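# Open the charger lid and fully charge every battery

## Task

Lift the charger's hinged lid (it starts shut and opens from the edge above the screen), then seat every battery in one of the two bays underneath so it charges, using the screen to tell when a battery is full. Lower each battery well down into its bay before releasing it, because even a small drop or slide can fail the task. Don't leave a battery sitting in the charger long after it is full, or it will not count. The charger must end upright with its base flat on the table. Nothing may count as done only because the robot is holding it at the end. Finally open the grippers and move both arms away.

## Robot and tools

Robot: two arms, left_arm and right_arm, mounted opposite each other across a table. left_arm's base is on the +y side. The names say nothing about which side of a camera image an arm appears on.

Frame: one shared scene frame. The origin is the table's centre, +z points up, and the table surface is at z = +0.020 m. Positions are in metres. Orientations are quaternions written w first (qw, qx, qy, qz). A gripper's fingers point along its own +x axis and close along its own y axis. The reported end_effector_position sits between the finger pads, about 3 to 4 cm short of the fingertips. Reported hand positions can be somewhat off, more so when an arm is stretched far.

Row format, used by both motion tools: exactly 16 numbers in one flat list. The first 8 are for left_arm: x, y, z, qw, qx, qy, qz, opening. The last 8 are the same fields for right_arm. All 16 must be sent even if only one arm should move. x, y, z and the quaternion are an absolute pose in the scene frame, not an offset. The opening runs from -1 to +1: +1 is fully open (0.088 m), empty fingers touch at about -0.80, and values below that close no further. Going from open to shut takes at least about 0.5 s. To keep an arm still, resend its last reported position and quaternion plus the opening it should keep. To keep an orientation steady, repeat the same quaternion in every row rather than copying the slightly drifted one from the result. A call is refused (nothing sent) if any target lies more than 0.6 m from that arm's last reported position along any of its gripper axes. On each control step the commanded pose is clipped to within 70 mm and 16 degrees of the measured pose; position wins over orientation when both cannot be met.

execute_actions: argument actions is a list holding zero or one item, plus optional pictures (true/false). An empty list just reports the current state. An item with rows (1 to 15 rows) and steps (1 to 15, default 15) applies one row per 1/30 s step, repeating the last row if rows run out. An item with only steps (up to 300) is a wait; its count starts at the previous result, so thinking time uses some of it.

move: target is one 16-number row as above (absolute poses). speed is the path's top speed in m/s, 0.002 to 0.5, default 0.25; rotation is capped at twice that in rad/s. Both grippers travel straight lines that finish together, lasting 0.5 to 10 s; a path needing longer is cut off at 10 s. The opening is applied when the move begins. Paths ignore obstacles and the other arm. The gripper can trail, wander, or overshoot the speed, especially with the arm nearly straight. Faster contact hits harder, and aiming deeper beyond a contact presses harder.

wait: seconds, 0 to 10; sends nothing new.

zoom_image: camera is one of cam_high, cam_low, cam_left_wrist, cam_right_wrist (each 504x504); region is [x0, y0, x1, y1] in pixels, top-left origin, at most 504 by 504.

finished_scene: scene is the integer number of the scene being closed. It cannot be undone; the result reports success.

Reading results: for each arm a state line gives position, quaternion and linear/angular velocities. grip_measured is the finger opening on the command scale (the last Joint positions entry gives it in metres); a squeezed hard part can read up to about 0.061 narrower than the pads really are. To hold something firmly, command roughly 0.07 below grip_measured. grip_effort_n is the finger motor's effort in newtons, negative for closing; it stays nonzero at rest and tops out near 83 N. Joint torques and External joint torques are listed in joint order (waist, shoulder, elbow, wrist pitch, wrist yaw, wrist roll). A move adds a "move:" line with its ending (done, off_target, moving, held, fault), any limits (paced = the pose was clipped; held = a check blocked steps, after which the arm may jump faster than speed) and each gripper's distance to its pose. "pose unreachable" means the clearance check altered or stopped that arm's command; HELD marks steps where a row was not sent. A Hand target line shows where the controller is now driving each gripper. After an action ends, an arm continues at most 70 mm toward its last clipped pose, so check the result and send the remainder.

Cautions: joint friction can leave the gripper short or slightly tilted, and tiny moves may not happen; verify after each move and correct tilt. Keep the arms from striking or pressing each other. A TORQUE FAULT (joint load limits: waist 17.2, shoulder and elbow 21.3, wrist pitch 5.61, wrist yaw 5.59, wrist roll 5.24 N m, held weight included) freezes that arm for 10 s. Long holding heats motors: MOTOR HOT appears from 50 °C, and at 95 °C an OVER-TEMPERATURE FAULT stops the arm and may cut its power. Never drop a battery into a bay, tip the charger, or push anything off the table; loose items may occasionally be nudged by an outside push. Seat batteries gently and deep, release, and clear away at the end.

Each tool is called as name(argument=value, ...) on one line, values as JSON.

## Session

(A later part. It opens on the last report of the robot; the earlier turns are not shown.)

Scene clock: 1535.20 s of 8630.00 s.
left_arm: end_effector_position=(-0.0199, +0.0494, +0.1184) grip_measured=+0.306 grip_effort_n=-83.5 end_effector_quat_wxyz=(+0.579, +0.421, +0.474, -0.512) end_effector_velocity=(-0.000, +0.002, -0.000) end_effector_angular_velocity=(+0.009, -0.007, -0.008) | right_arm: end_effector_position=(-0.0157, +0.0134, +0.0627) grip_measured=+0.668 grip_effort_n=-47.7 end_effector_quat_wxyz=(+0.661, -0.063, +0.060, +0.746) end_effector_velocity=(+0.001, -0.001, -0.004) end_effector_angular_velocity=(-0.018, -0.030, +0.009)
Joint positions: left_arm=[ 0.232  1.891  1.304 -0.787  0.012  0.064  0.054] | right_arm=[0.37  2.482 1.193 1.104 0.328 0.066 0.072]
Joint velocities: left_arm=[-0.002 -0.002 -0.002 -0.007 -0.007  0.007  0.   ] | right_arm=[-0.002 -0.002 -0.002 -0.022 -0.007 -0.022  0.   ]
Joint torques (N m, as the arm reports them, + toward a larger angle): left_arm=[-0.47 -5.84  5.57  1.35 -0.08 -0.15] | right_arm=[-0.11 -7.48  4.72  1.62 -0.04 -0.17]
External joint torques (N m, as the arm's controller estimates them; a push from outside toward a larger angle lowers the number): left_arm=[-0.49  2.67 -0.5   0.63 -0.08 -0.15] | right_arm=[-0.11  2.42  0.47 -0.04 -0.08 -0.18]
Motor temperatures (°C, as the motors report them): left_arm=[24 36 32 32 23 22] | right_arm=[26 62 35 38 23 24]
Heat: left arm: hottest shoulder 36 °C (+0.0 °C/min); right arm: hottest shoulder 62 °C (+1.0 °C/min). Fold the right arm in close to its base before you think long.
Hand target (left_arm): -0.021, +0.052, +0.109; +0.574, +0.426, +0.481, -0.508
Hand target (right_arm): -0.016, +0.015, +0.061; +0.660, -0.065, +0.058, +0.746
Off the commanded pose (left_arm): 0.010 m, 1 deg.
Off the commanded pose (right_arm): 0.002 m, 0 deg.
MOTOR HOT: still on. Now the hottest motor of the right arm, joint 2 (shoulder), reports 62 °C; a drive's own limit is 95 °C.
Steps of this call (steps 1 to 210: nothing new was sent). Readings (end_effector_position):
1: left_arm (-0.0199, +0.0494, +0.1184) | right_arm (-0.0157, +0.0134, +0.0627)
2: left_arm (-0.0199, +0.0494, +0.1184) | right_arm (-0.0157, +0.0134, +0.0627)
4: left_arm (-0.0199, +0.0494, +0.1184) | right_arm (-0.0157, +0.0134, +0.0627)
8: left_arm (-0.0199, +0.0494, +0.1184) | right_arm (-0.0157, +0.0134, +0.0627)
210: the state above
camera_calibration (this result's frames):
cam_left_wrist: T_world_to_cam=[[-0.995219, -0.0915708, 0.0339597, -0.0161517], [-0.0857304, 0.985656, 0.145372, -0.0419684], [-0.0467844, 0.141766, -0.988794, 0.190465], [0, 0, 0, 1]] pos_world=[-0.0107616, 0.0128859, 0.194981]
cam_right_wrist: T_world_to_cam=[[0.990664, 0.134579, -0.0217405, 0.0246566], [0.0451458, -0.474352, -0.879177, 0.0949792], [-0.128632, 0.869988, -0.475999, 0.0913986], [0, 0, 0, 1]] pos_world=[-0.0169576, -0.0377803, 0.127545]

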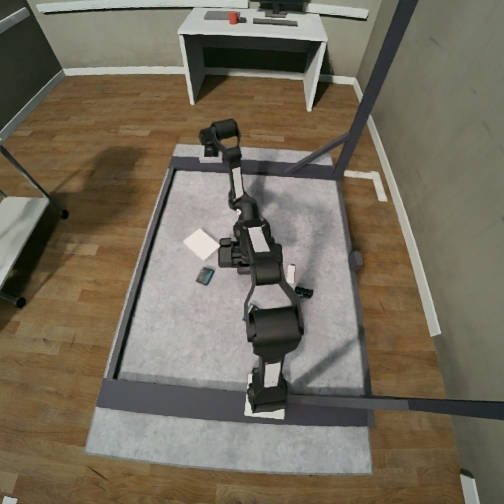

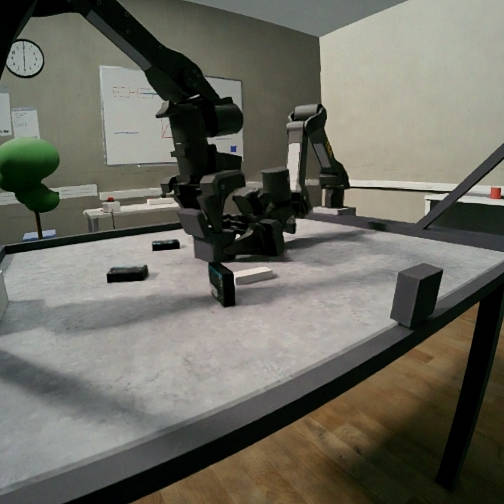

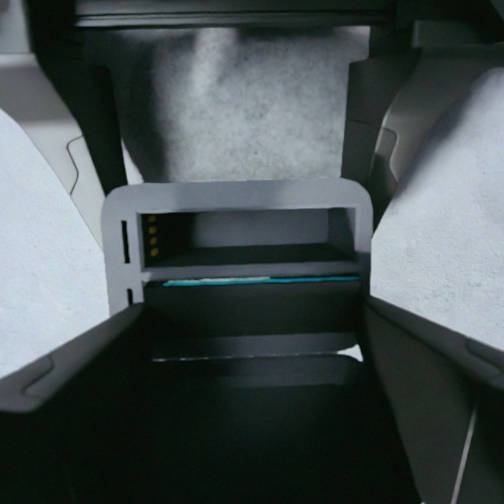

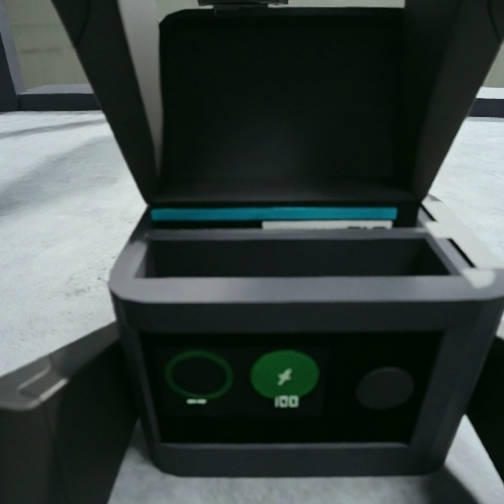

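Full. Lifting out.

move(target=[-0.0205,0.047,0.135,0.5737,0.4259,0.4814,-0.5076,0.28,-0.016,0.015,0.061,0.66,-0.0653,0.0578,0.746,0.66], speed=0.015)

move(target=[-0.0205,0.047,0.18,0.5737,0.4259,0.4814,-0.5076,0.28,-0.016,0.015,0.061,0.66,-0.0653,0.0578,0.746,0.66], speed=0.03)

Scene clock: 1544.40 s of 8630.00 s.
left_arm: end_effector_position=(-0.0198, +0.0488, +0.1344) grip_measured=+0.306 grip_effort_n=-83.5 end_effector_quat_wxyz=(+0.573, +0.426, +0.481, -0.508) end_effector_velocity=(+0.004, +0.000, +0.003) end_effector_angular_velocity=(+0.001, -0.020, +0.013) | right_arm: end_effector_position=(-0.0157, +0.0134, +0.0627) grip_measured=+0.668 grip_effort_n=-48.1 end_effector_quat_wxyz=(+0.661, -0.063, +0.060, +0.746) end_effector_velocity=(+0.001, +0.000, -0.004) end_effector_angular_velocity=(-0.014, +0.005, +0.013)
Joint positions: left_arm=[ 0.232  1.891  1.375 -0.88   0.012  0.064  0.054] | right_arm=[0.37  2.482 1.193 1.104 0.328 0.066 0.072]
Joint velocities: left_arm=[ 0.002 -0.002  0.007 -0.007 -0.022 -0.007 -0.   ] | right_arm=[-0.007  0.002 -0.002 -0.007 -0.022  0.007 -0.   ]
Joint torques (N m, as the arm reports them, + toward a larger angle): left_arm=[-0.36 -7.33  7.96  0.64 -0.06 -0.13] | right_arm=[-0.14 -7.5   4.67  1.61 -0.03 -0.18]
External joint torques (N m, as the arm's controller estimates them; a push from outside toward a larger angle lowers the number): left_arm=[-0.43  1.19  1.92 -0.02 -0.06 -0.13] | right_arm=[-0.02  2.37  0.42 -0.05 -0.08 -0.19]
Motor temperatures (°C, as the motors report them): left_arm=[24 36 32 32 23 22] | right_arm=[26 62 35 38 23 24]
Heat: left arm: hottest shoulder 36 °C (+0.0 °C/min); right arm: hottest shoulder 62 °C (+1.0 °C/min). Fold the right arm in close to its base before you think long.
Hand target (left_arm): -0.021, +0.047, +0.135; +0.574, +0.426, +0.481, -0.508
Hand target (right_arm): -0.016, +0.015, +0.061; +0.660, -0.065, +0.058, +0.746
Off the commanded pose (left_arm): 0.002 m, 0 deg.
Off the commanded pose (right_arm): 0.002 m, 0 deg.
MOTOR HOT: still on. Now the hottest motor of the right arm, joint 2 (shoulder), reports 62 °C; a drive's own limit is 95 °C.
move: done
camera_calibration (this result's frames):
cam_left_wrist: T_world_to_cam=[[-0.995074, -0.0923453, 0.0360599, -0.0168787], [-0.0850805, 0.982195, 0.167492, -0.0464702], [-0.050885, 0.163599, -0.985214, 0.204786], [0, 0, 0, 1]] pos_world=[-0.0103288, 0.0105812, 0.21015]
cam_right_wrist: T_world_to_cam=[[0.990664, 0.134579, -0.0217405, 0.0246566], [0.0451458, -0.474352, -0.879177, 0.0949792], [-0.128632, 0.869988, -0.475999, 0.0913986], [0, 0, 0, 1]] pos_world=[-0.0169576, -0.0377803, 0.127545]

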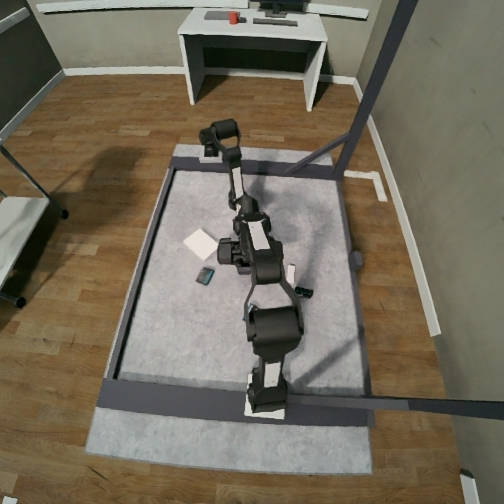

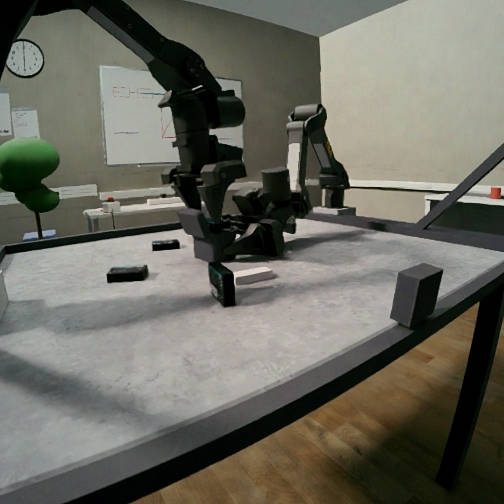

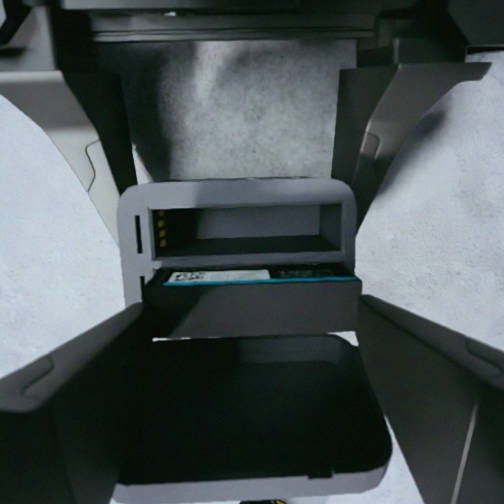

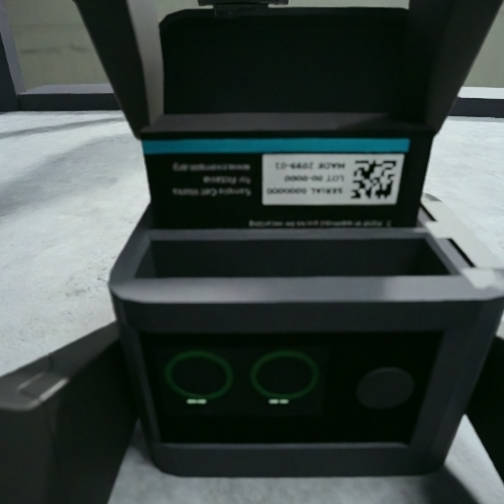

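Scene clock: 1546.23 s of 8630.00 s.
left_arm: end_effector_position=(-0.0199, +0.0488, +0.1738) grip_measured=+0.306 grip_effort_n=-83.5 end_effector_quat_wxyz=(+0.569, +0.430, +0.486, -0.505) end_effector_velocity=(-0.002, +0.002, -0.000) end_effector_angular_velocity=(+0.005, +0.012, +0.018) | right_arm: end_effector_position=(-0.0157, +0.0134, +0.0627) grip_measured=+0.668 grip_effort_n=-48.1 end_effector_quat_wxyz=(+0.661, -0.063, +0.060, +0.746) end_effector_velocity=(+0.000, -0.000, -0.001) end_effector_angular_velocity=(-0.005, -0.023, +0.009)
Joint positions: left_arm=[ 0.232  1.873  1.513 -1.051  0.012  0.064  0.054] | right_arm=[0.37  2.482 1.193 1.104 0.328 0.066 0.072]
Joint velocities: left_arm=[-0.002 -0.002 -0.002 -0.007  0.007 -0.022 -0.   ] | right_arm=[-0.002 -0.002 -0.002 -0.007 -0.007 -0.022 -0.   ]
Joint torques (N m, as the arm reports them, + toward a larger angle): left_arm=[-0.43 -8.86  8.43  0.58 -0.08 -0.11] | right_arm=[-0.05 -7.48  4.73  1.62 -0.03 -0.2 ]
External joint torques (N m, as the arm's controller estimates them; a push from outside toward a larger angle lowers the number): left_arm=[-0.37 -0.36  2.25 -0.06 -0.09 -0.12] | right_arm=[ 0.    2.49  0.42 -0.06 -0.07 -0.21]
Motor temperatures (°C, as the motors report them): left_arm=[24 37 32 32 23 22] | right_arm=[26 62 35 38 23 24]
Heat: left arm: hottest shoulder 37 °C (+1.0 °C/min); right arm: hottest shoulder 62 °C (+1.0 °C/min). Fold the right arm in close to its base before you think long.
Hand target (left_arm): -0.021, +0.048, +0.180; +0.574, +0.426, +0.481, -0.508
Hand target (right_arm): -0.016, +0.015, +0.061; +0.660, -0.065, +0.058, +0.746
Off the commanded pose (left_arm): 0.006 m, 1 deg.
Off the commanded pose (right_arm): 0.002 m, 0 deg.
MOTOR HOT: still on. Now the hottest motor of the right arm, joint 2 (shoulder), reports 62 °C; a drive's own limit is 95 °C.
move: done
camera_calibration (this result's frames):
cam_left_wrist: T_world_to_cam=[[-0.995006, -0.0925171, 0.0374734, -0.0186867], [-0.084214, 0.979603, 0.182442, -0.0555597], [-0.053588, 0.178375, -0.982502, 0.24239], [0, 0, 0, 1]] pos_world=[-0.0102831, 0.00946138, 0.248985]
cam_right_wrist: T_world_to_cam=[[0.990664, 0.134579, -0.0217405, 0.0246566], [0.0451458, -0.474352, -0.879177, 0.0949792], [-0.128632, 0.869988, -0.475999, 0.0913986], [0, 0, 0, 1]] pos_world=[-0.0169576, -0.0377803, 0.127545]

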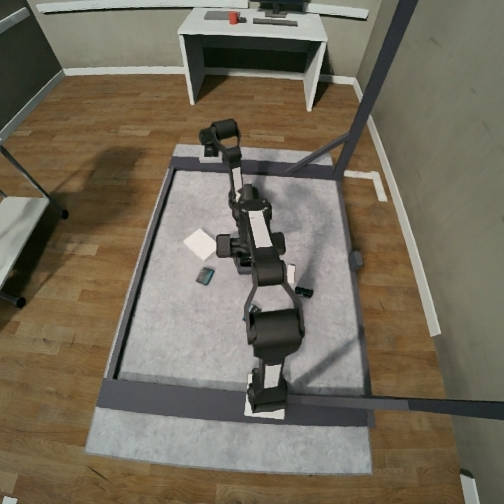

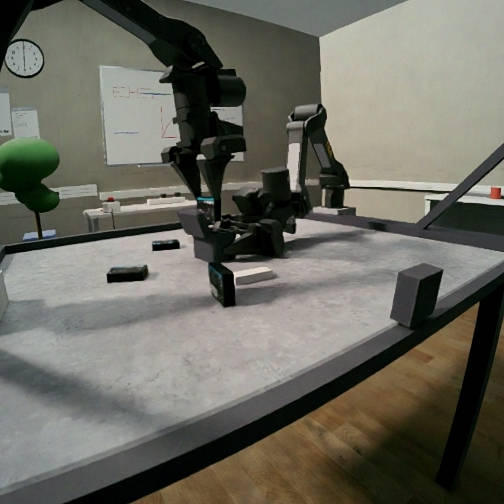

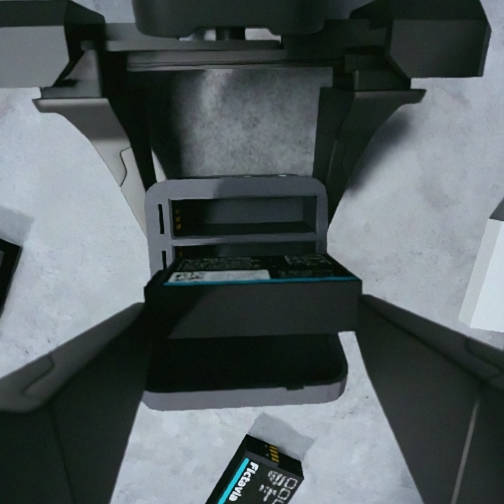

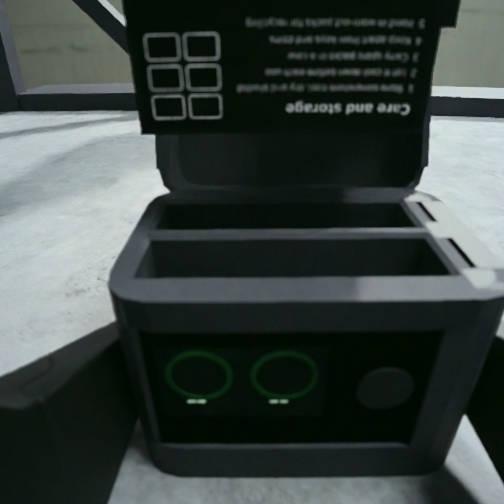

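move(target=[-0.125,0.05,0.178,0.5737,0.4259,0.4814,-0.5076,0.28,-0.016,0.015,0.061,0.66,-0.0653,0.0578,0.746,0.66], speed=0.12)

move(target=[-0.2,0.21,0.115,0.4924,0.4924,0.4132,-0.5868,0.28,-0.016,0.015,0.061,0.66,-0.0653,0.0578,0.746,0.66], speed=0.12)

Scene clock: 1559.07 s of 8630.00 s.
left_arm: end_effector_position=(-0.1237, +0.0490, +0.1753) grip_measured=+0.306 grip_effort_n=-83.5 end_effector_quat_wxyz=(+0.571, +0.428, +0.483, -0.507) end_effector_velocity=(-0.004, +0.003, -0.000) end_effector_angular_velocity=(+0.008, +0.010, +0.013) | right_arm: end_effector_position=(-0.0157, +0.0134, +0.0627) grip_measured=+0.668 grip_effort_n=-47.7 end_effector_quat_wxyz=(+0.661, -0.063, +0.060, +0.746) end_effector_velocity=(-0.002, -0.000, +0.002) end_effector_angular_velocity=(+0.009, -0.029, +0.026)
Joint positions: left_arm=[-0.059  1.851  1.488 -1.045 -0.035 -0.223  0.054] | right_arm=[0.37  2.482 1.193 1.104 0.328 0.066 0.072]
Joint velocities: left_arm=[-0.007 -0.002 -0.002 -0.007  0.007 -0.022 -0.   ] | right_arm=[-0.002 -0.002 -0.002  0.007 -0.022 -0.037 -0.   ]
Joint torques (N m, as the arm reports them, + toward a larger angle): left_arm=[-0.43 -8.29  7.17  0.74 -0.18 -0.14] | right_arm=[-0.11 -7.52  4.73  1.62 -0.03 -0.18]
External joint torques (N m, as the arm's controller estimates them; a push from outside toward a larger angle lowers the number): left_arm=[-0.3   0.06  0.98  0.11 -0.15 -0.15] | right_arm=[-0.15  2.41  0.45 -0.06 -0.06 -0.19]
Motor temperatures (°C, as the motors report them): left_arm=[24 39 33 31 23 22] | right_arm=[26 62 35 38 23 24]
Heat: left arm: hottest shoulder 39 °C (+3.0 °C/min); right arm: hottest shoulder 62 °C (+0.0 °C/min). Fold the right arm in close to its base before you think long.
Hand target (left_arm): -0.125, +0.049, +0.178; +0.573, +0.426, +0.482, -0.508
Hand target (right_arm): -0.016, +0.015, +0.061; +0.660, -0.065, +0.058, +0.746
Off the commanded pose (left_arm): 0.003 m, 0 deg.
Off the commanded pose (right_arm): 0.002 m, 0 deg.
MOTOR HOT: still on. Now the hottest motor of the right arm, joint 2 (shoulder), reports 62 °C; a drive's own limit is 95 °C.
move: done
camera_calibration (this result's frames):
cam_left_wrist: T_world_to_cam=[[-0.995166, -0.0906785, 0.0377186, -0.122158], [-0.082762, 0.981082, 0.175011, -0.0633376], [-0.0528748, 0.171044, -0.983844, 0.23891], [0, 0, 0, 1]] pos_world=[-0.114177, 0.0101982, 0.250743]
cam_right_wrist: T_world_to_cam=[[0.990664, 0.134579, -0.0217405, 0.0246566], [0.0451458, -0.474352, -0.879177, 0.0949792], [-0.128632, 0.869988, -0.475999, 0.0913986], [0, 0, 0, 1]] pos_world=[-0.0169576, -0.0377803, 0.127545]

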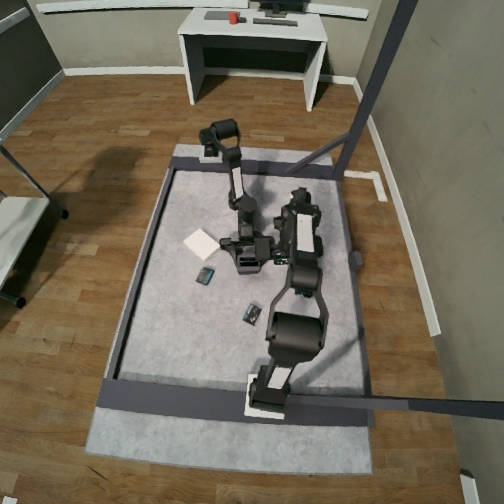

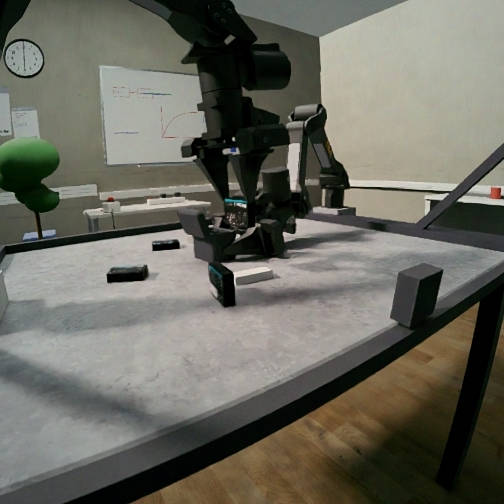

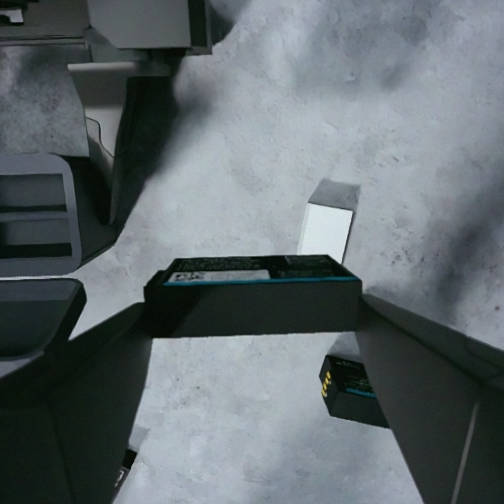

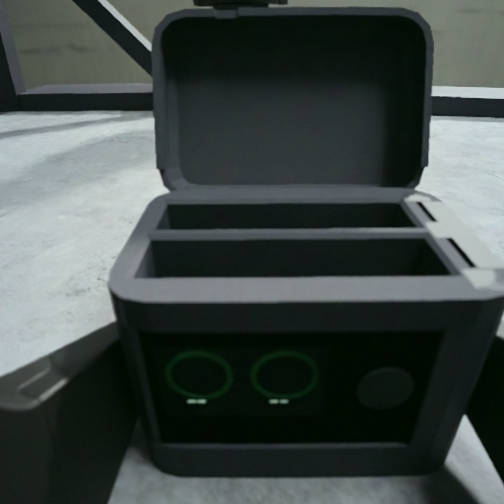

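Scene clock: 1561.07 s of 8630.00 s.
left_arm: end_effector_position=(-0.2016, +0.2069, +0.1145) grip_measured=+0.306 grip_effort_n=-83.5 end_effector_quat_wxyz=(+0.490, +0.493, +0.415, -0.587) end_effector_velocity=(-0.002, +0.003, -0.000) end_effector_angular_velocity=(-0.010, -0.002, -0.009) | right_arm: end_effector_position=(-0.0157, +0.0134, +0.0627) grip_measured=+0.668 grip_effort_n=-48.1 end_effector_quat_wxyz=(+0.661, -0.063, +0.060, +0.746) end_effector_velocity=(+0.003, +0.000, -0.004) end_effector_angular_velocity=(-0.011, -0.011, +0.001)
Joint positions: left_arm=[-0.46   1.415  0.773 -0.766 -0.052 -0.326  0.054] | right_arm=[0.37  2.482 1.193 1.104 0.328 0.066 0.072]
Joint velocities: left_arm=[-0.017 -0.012 -0.012  0.007 -0.007 -0.007 -0.   ] | right_arm=[-0.007  0.002 -0.002 -0.007 -0.007 -0.007  0.   ]
Joint torques (N m, as the arm reports them, + toward a larger angle): left_arm=[-0.37 -4.71  5.4   1.02 -0.21 -0.14] | right_arm=[-0.11 -7.54  4.75  1.63 -0.02 -0.18]
External joint torques (N m, as the arm's controller estimates them; a push from outside toward a larger angle lowers the number): left_arm=[-0.37 -0.11 -0.43  0.39 -0.14 -0.14] | right_arm=[-0.04  2.23  0.57 -0.01 -0.06 -0.19]
Motor temperatures (°C, as the motors report them): left_arm=[24 39 33 31 23 22] | right_arm=[26 62 35 38 23 24]
Heat: left arm: hottest shoulder 39 °C (+3.0 °C/min); right arm: hottest shoulder 62 °C (+0.0 °C/min). Fold the right arm in close to its base before you think long.
Hand target (left_arm): -0.201, +0.209, +0.114; +0.492, +0.492, +0.414, -0.587
Hand target (right_arm): -0.016, +0.015, +0.061; +0.660, -0.065, +0.058, +0.746
Off the commanded pose (left_arm): 0.004 m, 0 deg.
Off the commanded pose (right_arm): 0.002 m, 0 deg.
MOTOR HOT: still on. Now the hottest motor of the right arm, joint 2 (shoulder), reports 62 °C; a drive's own limit is 95 °C.
move: done
camera_calibration (this result's frames):
cam_left_wrist: T_world_to_cam=[[-0.978286, 0.203594, 0.0388172, -0.240665], [0.207247, 0.963146, 0.171458, -0.151465], [-0.00247879, 0.17578, -0.984426, 0.157198], [0, 0, 0, 1]] pos_world=[-0.203659, 0.167249, 0.190062]
cam_right_wrist: T_world_to_cam=[[0.990664, 0.134579, -0.0217405, 0.0246566], [0.0451458, -0.474352, -0.879177, 0.0949792], [-0.128632, 0.869988, -0.475999, 0.0913986], [0, 0, 0, 1]] pos_world=[-0.0169576, -0.0377803, 0.127545]

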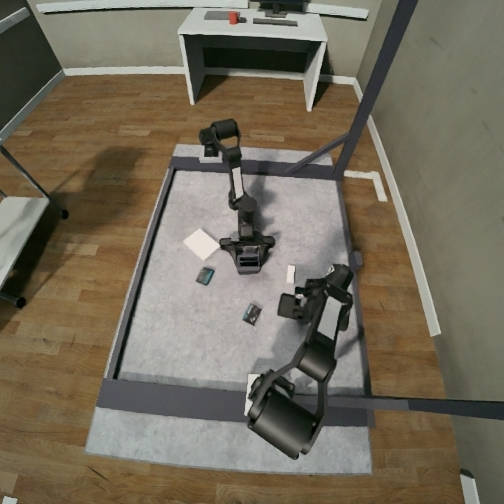

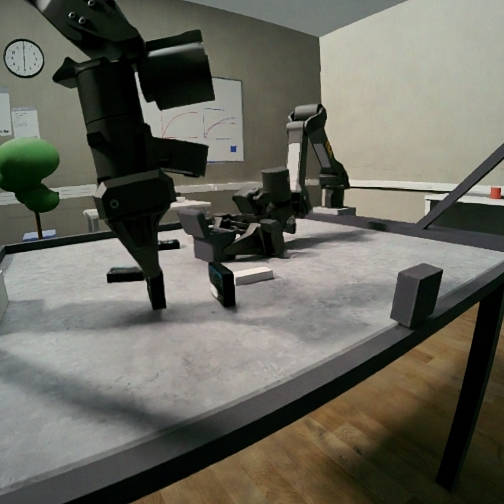

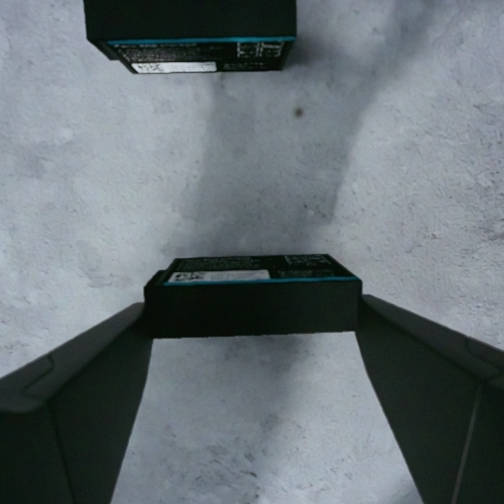

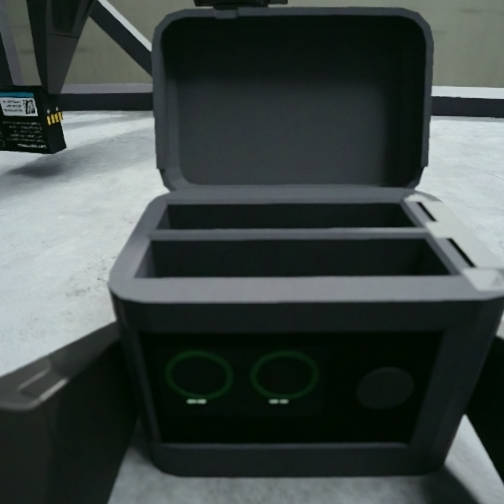

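move(target=[-0.2,0.21,0.095,0.4924,0.4924,0.4132,-0.5868,0.28,-0.016,0.015,0.061,0.66,-0.0653,0.0578,0.746,0.66], speed=0.012)

Scene clock: 1568.43 s of 8630.00 s.
left_arm: end_effector_position=(-0.2014, +0.2073, +0.0995) grip_measured=+0.306 grip_effort_n=-83.5 end_effector_quat_wxyz=(+0.493, +0.487, +0.411, -0.592) end_effector_velocity=(-0.001, -0.000, -0.001) end_effector_angular_velocity=(-0.005, -0.004, +0.001) | right_arm: end_effector_position=(-0.0157, +0.0134, +0.0627) grip_measured=+0.668 grip_effort_n=-47.7 end_effector_quat_wxyz=(+0.661, -0.063, +0.060, +0.746) end_effector_velocity=(-0.007, -0.001, +0.001) end_effector_angular_velocity=(-0.004, -0.002, +0.040)
Joint positions: left_arm=[-0.461  1.428  0.715 -0.678 -0.054 -0.327  0.054] | right_arm=[0.37  2.482 1.193 1.104 0.328 0.066 0.072]
Joint velocities: left_arm=[-0.007  0.002 -0.002  0.007 -0.007 -0.007 -0.   ] | right_arm=[ 0.002 -0.007 -0.002 -0.007 -0.037 -0.007 -0.   ]
Joint torques (N m, as the arm reports them, + toward a larger angle): left_arm=[-0.27 -2.89  5.28  1.06 -0.2  -0.1 ] | right_arm=[-0.1  -7.48  4.76  1.63 -0.03 -0.18]
External joint torques (N m, as the arm's controller estimates them; a push from outside toward a larger angle lowers the number): left_arm=[-0.24  1.67 -0.39  0.4  -0.13 -0.1 ] | right_arm=[-0.2   2.52  0.45 -0.06 -0.06 -0.19]
Motor temperatures (°C, as the motors report them): left_arm=[24 38 33 31 23 22] | right_arm=[26 62 35 38 23 24]
Heat: left arm: hottest shoulder 38 °C (+2.0 °C/min); right arm: hottest shoulder 62 °C (+0.0 °C/min). Fold the right arm in close to its base before you think long.
Hand target (left_arm): -0.200, +0.210, +0.095; +0.492, +0.493, +0.413, -0.587
Hand target (right_arm): -0.016, +0.015, +0.061; +0.660, -0.065, +0.058, +0.746
Off the commanded pose (left_arm): 0.005 m, 1 deg.
Off the commanded pose (right_arm): 0.002 m, 0 deg.
MOTOR HOT: still on. Now the hottest motor of the right arm, joint 2 (shoulder), reports 62 °C; a drive's own limit is 95 °C.
move: done
camera_calibration (this result's frames):
cam_left_wrist: T_world_to_cam=[[-0.97801, 0.204267, 0.0420835, -0.240396], [0.208357, 0.965814, 0.154245, -0.147911], [-0.00913773, 0.159621, -0.987136, 0.144614], [0, 0, 0, 1]] pos_world=[-0.20297, 0.168876, 0.175685]
cam_right_wrist: T_world_to_cam=[[0.990664, 0.134579, -0.0217405, 0.0246566], [0.0451458, -0.474352, -0.879177, 0.0949792], [-0.128632, 0.869988, -0.475999, 0.0913986], [0, 0, 0, 1]] pos_world=[-0.0169576, -0.0377803, 0.127545]

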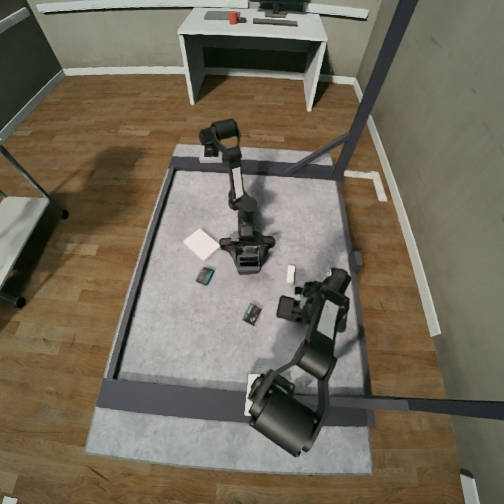

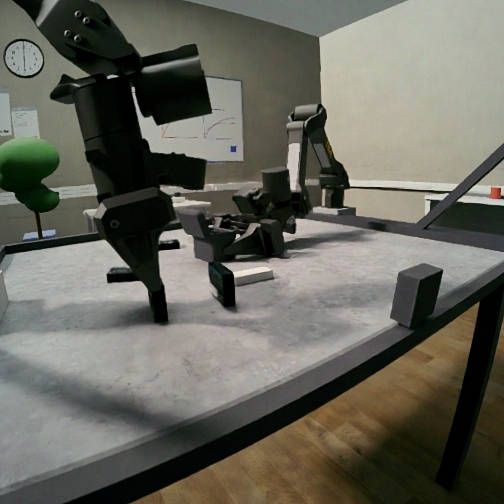

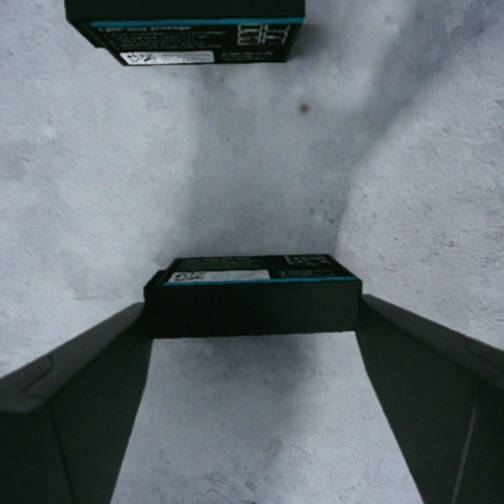

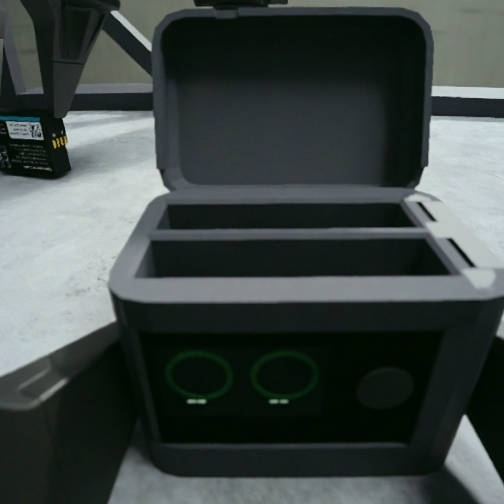

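move(target=[-0.2,0.21,0.09,0.4924,0.4924,0.4132,-0.5868,0.28,-0.016,0.015,0.061,0.66,-0.0653,0.0578,0.746,0.66], speed=0.006)

Scene clock: 1573.20 s of 8630.00 s.
left_arm: end_effector_position=(-0.2018, +0.2064, +0.0959) grip_measured=+0.306 grip_effort_n=-83.5 end_effector_quat_wxyz=(+0.494, +0.485, +0.410, -0.594) end_effector_velocity=(+0.001, +0.002, -0.000) end_effector_angular_velocity=(+0.010, +0.004, +0.008) | right_arm: end_effector_position=(-0.0157, +0.0134, +0.0627) grip_measured=+0.668 grip_effort_n=-48.1 end_effector_quat_wxyz=(+0.661, -0.063, +0.060, +0.746) end_effector_velocity=(+0.001, -0.000, -0.001) end_effector_angular_velocity=(-0.015, -0.013, +0.006)
Joint positions: left_arm=[-0.461  1.435  0.704 -0.654 -0.055 -0.327  0.054] | right_arm=[0.37  2.482 1.193 1.104 0.328 0.066 0.072]
Joint velocities: left_arm=[ 0.002 -0.002 -0.002 -0.007  0.007 -0.007  0.   ] | right_arm=[-0.002 -0.007 -0.002 -0.022 -0.007 -0.007 -0.   ]
Joint torques (N m, as the arm reports them, + toward a larger angle): left_arm=[-0.24 -2.49  4.94  1.16 -0.17 -0.12] | right_arm=[-0.1  -7.52  4.71  1.62 -0.04 -0.18]
External joint torques (N m, as the arm's controller estimates them; a push from outside toward a larger angle lowers the number): left_arm=[-0.27  2.06 -0.65  0.5  -0.1  -0.12] | right_arm=[-0.02  2.44  0.43 -0.06 -0.09 -0.19]
Motor temperatures (°C, as the motors report them): left_arm=[24 37 32 31 23 22] | right_arm=[26 62 35 38 23 24]
Heat: left arm: hottest shoulder 37 °C (+1.0 °C/min); right arm: hottest shoulder 62 °C (+0.0 °C/min). Fold the right arm in close to its base before you think long.
Hand target (left_arm): -0.200, +0.210, +0.090; +0.492, +0.492, +0.413, -0.587
Hand target (right_arm): -0.016, +0.015, +0.061; +0.660, -0.065, +0.058, +0.746
Off the commanded pose (left_arm): 0.007 m, 1 deg.
Off the commanded pose (right_arm): 0.002 m, 0 deg.
MOTOR HOT: still on. Now the hottest motor of the right arm, joint 2 (shoulder), reports 62 °C; a drive's own limit is 95 °C.
move: done
camera_calibration (this result's frames):
cam_left_wrist: T_world_to_cam=[[-0.977948, 0.20436, 0.04307, -0.240515], [0.208545, 0.966655, 0.148618, -0.146057], [-0.0112623, 0.154323, -0.987956, 0.142015], [0, 0, 0, 1]] pos_world=[-0.203152, 0.168422, 0.172371]
cam_right_wrist: T_world_to_cam=[[0.990664, 0.134579, -0.0217405, 0.0246566], [0.0451458, -0.474352, -0.879177, 0.0949792], [-0.128632, 0.869988, -0.475999, 0.0913986], [0, 0, 0, 1]] pos_world=[-0.0169576, -0.0377803, 0.127545]

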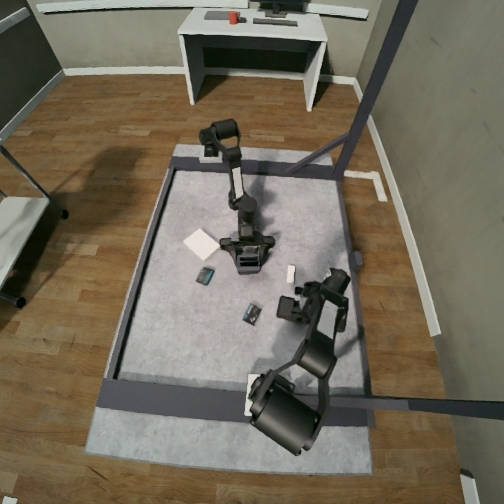

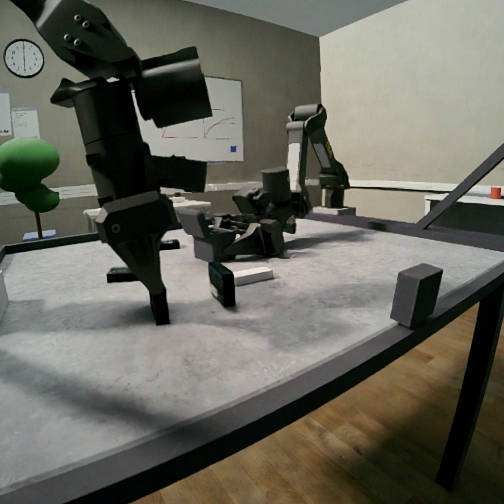

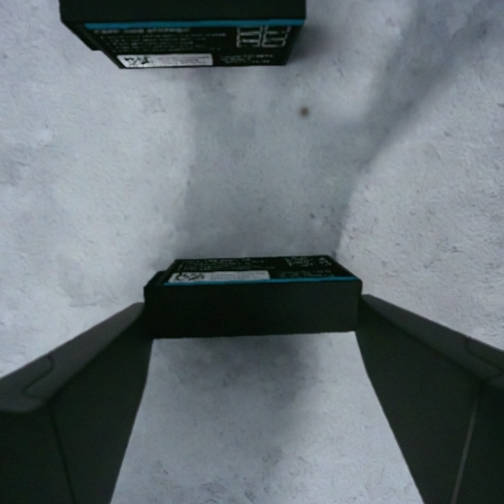

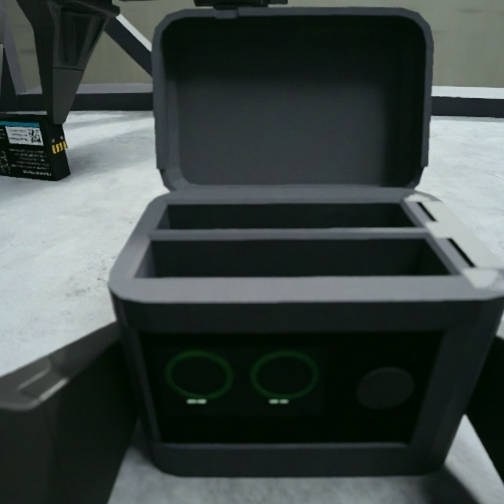

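move(target=[-0.2,0.21,0.086,0.4924,0.4924,0.4132,-0.5868,0.28,-0.016,0.015,0.061,0.66,-0.0653,0.0578,0.746,0.66], speed=0.006)

Scene clock: 1579.23 s of 8630.00 s.
left_arm: end_effector_position=(-0.2023, +0.2046, +0.0953) grip_measured=+0.306 grip_effort_n=-83.5 end_effector_quat_wxyz=(+0.496, +0.482, +0.408, -0.596) end_effector_velocity=(-0.001, -0.003, +0.003) end_effector_angular_velocity=(-0.018, +0.003, +0.006) | right_arm: end_effector_position=(-0.0157, +0.0134, +0.0627) grip_measured=+0.668 grip_effort_n=-48.1 end_effector_quat_wxyz=(+0.661, -0.063, +0.060, +0.746) end_effector_velocity=(+0.000, -0.000, -0.001) end_effector_angular_velocity=(-0.006, -0.009, +0.006)
Joint positions: left_arm=[-0.461  1.435  0.699 -0.638 -0.058 -0.327  0.054] | right_arm=[0.37  2.482 1.193 1.104 0.328 0.066 0.072]
Joint velocities: left_arm=[-0.002 -0.007  0.002  0.007 -0.007 -0.007 -0.   ] | right_arm=[-0.002 -0.002 -0.002 -0.007 -0.007 -0.007  0.   ]
Joint torques (N m, as the arm reports them, + toward a larger angle): left_arm=[-0.06 -1.72  4.13  1.34 -0.07 -0.11] | right_arm=[-0.1  -7.48  4.74  1.62 -0.03 -0.2 ]
External joint torques (N m, as the arm's controller estimates them; a push from outside toward a larger angle lowers the number): left_arm=[-0.06  2.9  -1.56  0.64  0.   -0.12] | right_arm=[-0.19  2.45  0.46 -0.05 -0.06 -0.21]
Motor temperatures (°C, as the motors report them): left_arm=[24 36 32 31 23 22] | right_arm=[26 62 35 38 23 24]
Heat: left arm: hottest shoulder 36 °C (+0.0 °C/min); right arm: hottest shoulder 62 °C (+0.0 °C/min). Fold the right arm in close to its base before you think long.
Hand target (left_arm): -0.200, +0.210, +0.086; +0.492, +0.492, +0.413, -0.587
Hand target (right_arm): -0.016, +0.015, +0.061; +0.660, -0.065, +0.058, +0.746
Off the commanded pose (left_arm): 0.011 m, 2 deg.
Off the commanded pose (right_arm): 0.002 m, 0 deg.
MOTOR HOT: still on. Now the hottest motor of the right arm, joint 2 (shoulder), reports 62 °C; a drive's own limit is 95 °C.
move: off_target (left_arm)
camera_calibration (this result's frames):
cam_left_wrist: T_world_to_cam=[[-0.977947, 0.204275, 0.0435027, -0.240614], [0.20838, 0.968366, 0.13728, -0.143401], [-0.0140837, 0.143318, -0.989577, 0.143445], [0, 0, 0, 1]] pos_world=[-0.203405, 0.167458, 0.172103]
cam_right_wrist: T_world_to_cam=[[0.990664, 0.134579, -0.0217405, 0.0246566], [0.0451458, -0.474352, -0.879177, 0.0949792], [-0.128632, 0.869988, -0.475999, 0.0913986], [0, 0, 0, 1]] pos_world=[-0.0169576, -0.0377803, 0.127545]

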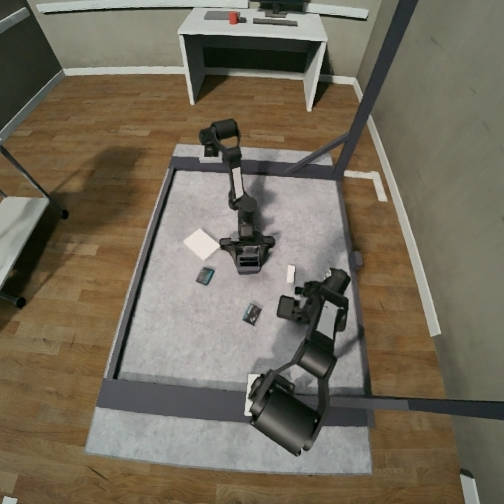

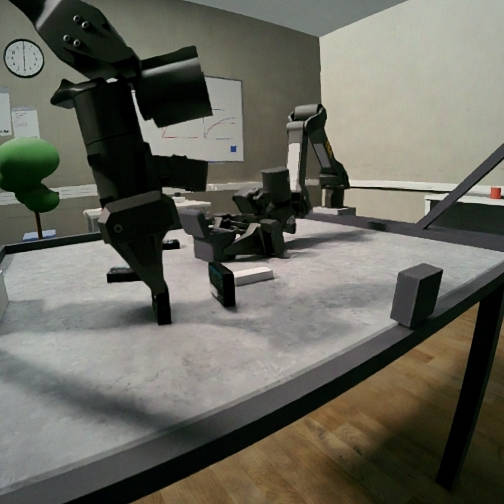

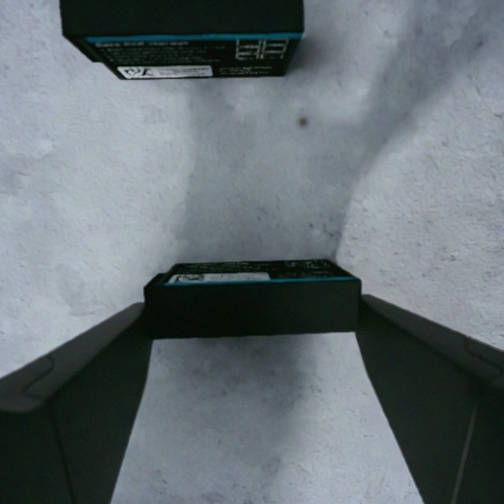

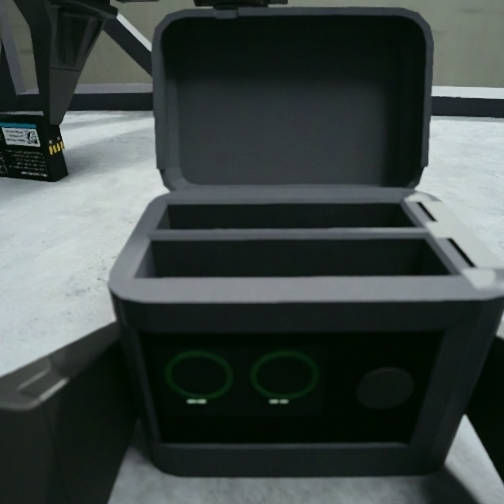

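Contact. Unload and release.

execute_actions(actions=[{"rows":[[-0.201,0.208,0.091,0.4924,0.4924,0.4132,-0.5868,0.28,-0.016,0.015,0.061,0.66,-0.0653,0.0578,0.746,0.66],[-0.201,0.208,0.091,0.4924,0.4924,0.4132,-0.5868,0.28,-0.016,0.015,0.061,0.66,-0.0653,0.0578,0.746,0.66],[-0.201,0.208,0.091,0.4924,0.4924,0.4132,-0.5868,0.28,-0.016,0.015,0.061,0.66,-0.0653,0.0578,0.746,0.66],[-0.201,0.208,0.091,0.4924,0.4924,0.4132,-0.5868,0.28,-0.016,0.015,0.061,0.66,-0.0653,0.0578,0.746,0.66],[-0.201,0.208,0.091,0.4924,0.4924,0.4132,-0.5868,0.28,-0.016,0.015,0.061,0.66,-0.0653,0.0578,0.746,0.66],[-0.201,0.208,0.091,0.4924,0.4924,0.4132,-0.5868,0.4,-0.016,0.015,0.061,0.66,-0.0653,0.0578,0.746,0.66],[-0.201,0.208,0.091,0.4924,0.4924,0.4132,-0.5868,0.5,-0.016,0.015,0.061,0.66,-0.0653,0.0578,0.746,0.66],[-0.201,0.208,0.091,0.4924,0.4924,0.4132,-0.5868,0.65,-0.016,0.015,0.061,0.66,-0.0653,0.0578,0.746,0.66]],"steps":15}], pictures=false)

move(target=[-0.2,0.21,0.135,0.4924,0.4924,0.4132,-0.5868,0.65,-0.016,0.015,0.061,0.66,-0.0653,0.0578,0.746,0.66], speed=0.08)

Scene clock: 1595.97 s of 8630.00 s.
left_arm: end_effector_position=(-0.2014, +0.2068, +0.0933) grip_measured=+0.616 grip_effort_n=13.7 end_effector_quat_wxyz=(+0.493, +0.489, +0.411, -0.591) end_effector_velocity=(+0.004, +0.004, -0.001) end_effector_angular_velocity=(+0.009, -0.028, +0.004) | right_arm: end_effector_position=(-0.0157, +0.0134, +0.0627) grip_measured=+0.668 grip_effort_n=-47.7 end_effector_quat_wxyz=(+0.661, -0.063, +0.060, +0.746) end_effector_velocity=(+0.001, -0.001, -0.004) end_effector_angular_velocity=(-0.019, -0.016, +0.006)
Joint positions: left_arm=[-0.462  1.446  0.702 -0.651 -0.058 -0.327  0.069] | right_arm=[0.37  2.482 1.193 1.104 0.328 0.066 0.072]
Joint velocities: left_arm=[-0.007 -0.002 -0.002 -0.022 -0.022 -0.007  0.013] | right_arm=[-0.002 -0.002 -0.002 -0.022 -0.007 -0.007 -0.   ]
Joint torques (N m, as the arm reports them, + toward a larger angle): left_arm=[-0.11 -2.92  6.33  0.67 -0.08 -0.08] | right_arm=[-0.09 -7.49  4.72  1.62 -0.03 -0.19]
External joint torques (N m, as the arm's controller estimates them; a push from outside toward a larger angle lowers the number): left_arm=[-0.1   1.69  0.74  0.02 -0.01 -0.08] | right_arm=[-0.11  2.47  0.43 -0.06 -0.06 -0.2 ]
Motor temperatures (°C, as the motors report them): left_arm=[24 35 32 31 23 22] | right_arm=[26 62 35 38 23 24]
Heat: left arm: hottest shoulder 35 °C (-1.0 °C/min); right arm: hottest shoulder 62 °C (+0.0 °C/min). Fold the right arm in close to its base before you think long.
Hand target (left_arm): -0.201, +0.208, +0.091; +0.492, +0.492, +0.413, -0.587
Hand target (right_arm): -0.016, +0.015, +0.061; +0.660, -0.065, +0.058, +0.746
Off the commanded pose (left_arm): 0.003 m, 1 deg.
Off the commanded pose (right_arm): 0.002 m, 0 deg.
MOTOR HOT: still on. Now the hottest motor of the right arm, joint 2 (shoulder), reports 62 °C; a drive's own limit is 95 °C.
Steps of this call (steps 1 to 487: nothing new was sent; steps 488 to 502: all 15 steps of this action). Readings (end_effector_position):
488: left_arm (-0.2023, +0.2046, +0.0953) | right_arm (-0.0157, +0.0134, +0.0627)
489: left_arm (-0.2022, +0.2048, +0.0953) | right_arm (-0.0157, +0.0134, +0.0627)
491: left_arm (-0.2021, +0.2054, +0.0953) | right_arm (-0.0157, +0.0134, +0.0627)
495: left_arm (-0.2022, +0.2054, +0.0952) | right_arm (-0.0157, +0.0134, +0.0627)
502: the state above

Scene clock: 1597.23 s of 8630.00 s.
left_arm: end_effector_position=(-0.1988, +0.2115, +0.1316) grip_measured=+0.647 grip_effort_n=14.2 end_effector_quat_wxyz=(+0.491, +0.497, +0.414, -0.584) end_effector_velocity=(+0.003, -0.001, +0.001) end_effector_angular_velocity=(-0.008, -0.019, +0.008) | right_arm: end_effector_position=(-0.0157, +0.0134, +0.0627) grip_measured=+0.668 grip_effort_n=-47.7 end_effector_quat_wxyz=(+0.661, -0.063, +0.060, +0.746) end_effector_velocity=(+0.001, -0.001, -0.004) end_effector_angular_velocity=(-0.018, -0.030, +0.009)
Joint positions: left_arm=[-0.462  1.372  0.812 -0.855 -0.058 -0.327  0.071] | right_arm=[0.37  2.482 1.193 1.104 0.328 0.066 0.072]
Joint velocities: left_arm=[-0.002 -0.002  0.002 -0.007 -0.022 -0.007 -0.   ] | right_arm=[-0.002 -0.002 -0.002 -0.022 -0.007 -0.022  0.   ]
Joint torques (N m, as the arm reports them, + toward a larger angle): left_arm=[-0.25 -4.43  7.77  0.56 -0.09 -0.09] | right_arm=[-0.15 -7.49  4.73  1.64 -0.03 -0.2 ]
External joint torques (N m, as the arm's controller estimates them; a push from outside toward a larger angle lowers the number): left_arm=[-0.27 -0.07  1.86 -0.05 -0.02 -0.09] | right_arm=[-0.15  2.44  0.45 -0.04 -0.07 -0.21]
Motor temperatures (°C, as the motors report them): left_arm=[24 35 32 31 23 22] | right_arm=[26 62 35 38 23 24]
Heat: left arm: hottest shoulder 35 °C (-1.0 °C/min); right arm: hottest shoulder 62 °C (+0.0 °C/min). Fold the right arm in close to its base before you think long.
Hand target (left_arm): -0.200, +0.210, +0.135; +0.492, +0.492, +0.413, -0.587
Hand target (right_arm): -0.016, +0.015, +0.061; +0.660, -0.065, +0.058, +0.746
Off the commanded pose (left_arm): 0.004 m, 1 deg.
Off the commanded pose (right_arm): 0.002 m, 0 deg.
MOTOR HOT: still on. Now the hottest motor of the right arm, joint 2 (shoulder), reports 62 °C; a drive's own limit is 95 °C.
move: done
camera_calibration (this result's frames):
cam_left_wrist: T_world_to_cam=[[-0.978502, 0.20377, 0.0318185, -0.238654], [0.206169, 0.962419, 0.17676, -0.160141], [0.00539565, 0.17952, -0.98374, 0.173884], [0, 0, 0, 1]] pos_world=[-0.201446, 0.171537, 0.206956]
cam_right_wrist: T_world_to_cam=[[0.990664, 0.134579, -0.0217405, 0.0246566], [0.0451458, -0.474352, -0.879177, 0.0949792], [-0.128632, 0.869988, -0.475999, 0.0913986], [0, 0, 0, 1]] pos_world=[-0.0169576, -0.0377803, 0.127545]

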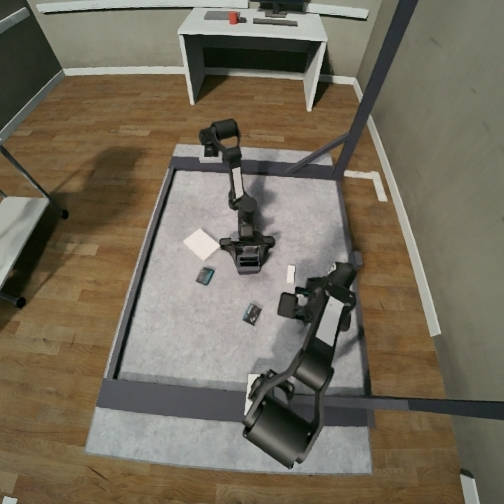

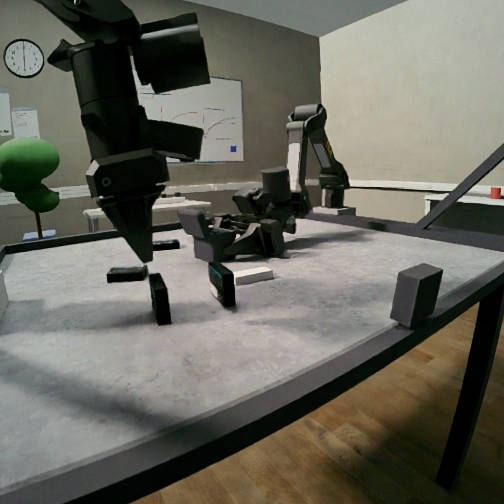

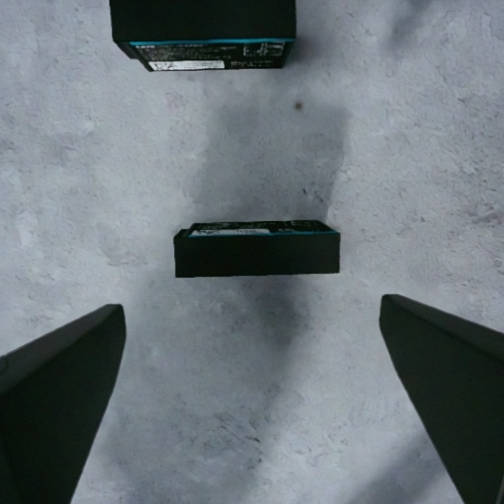

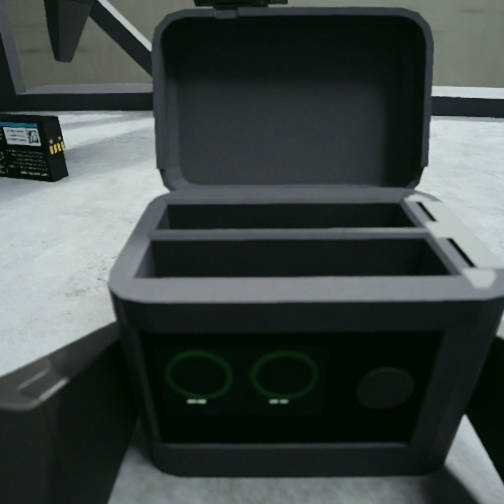

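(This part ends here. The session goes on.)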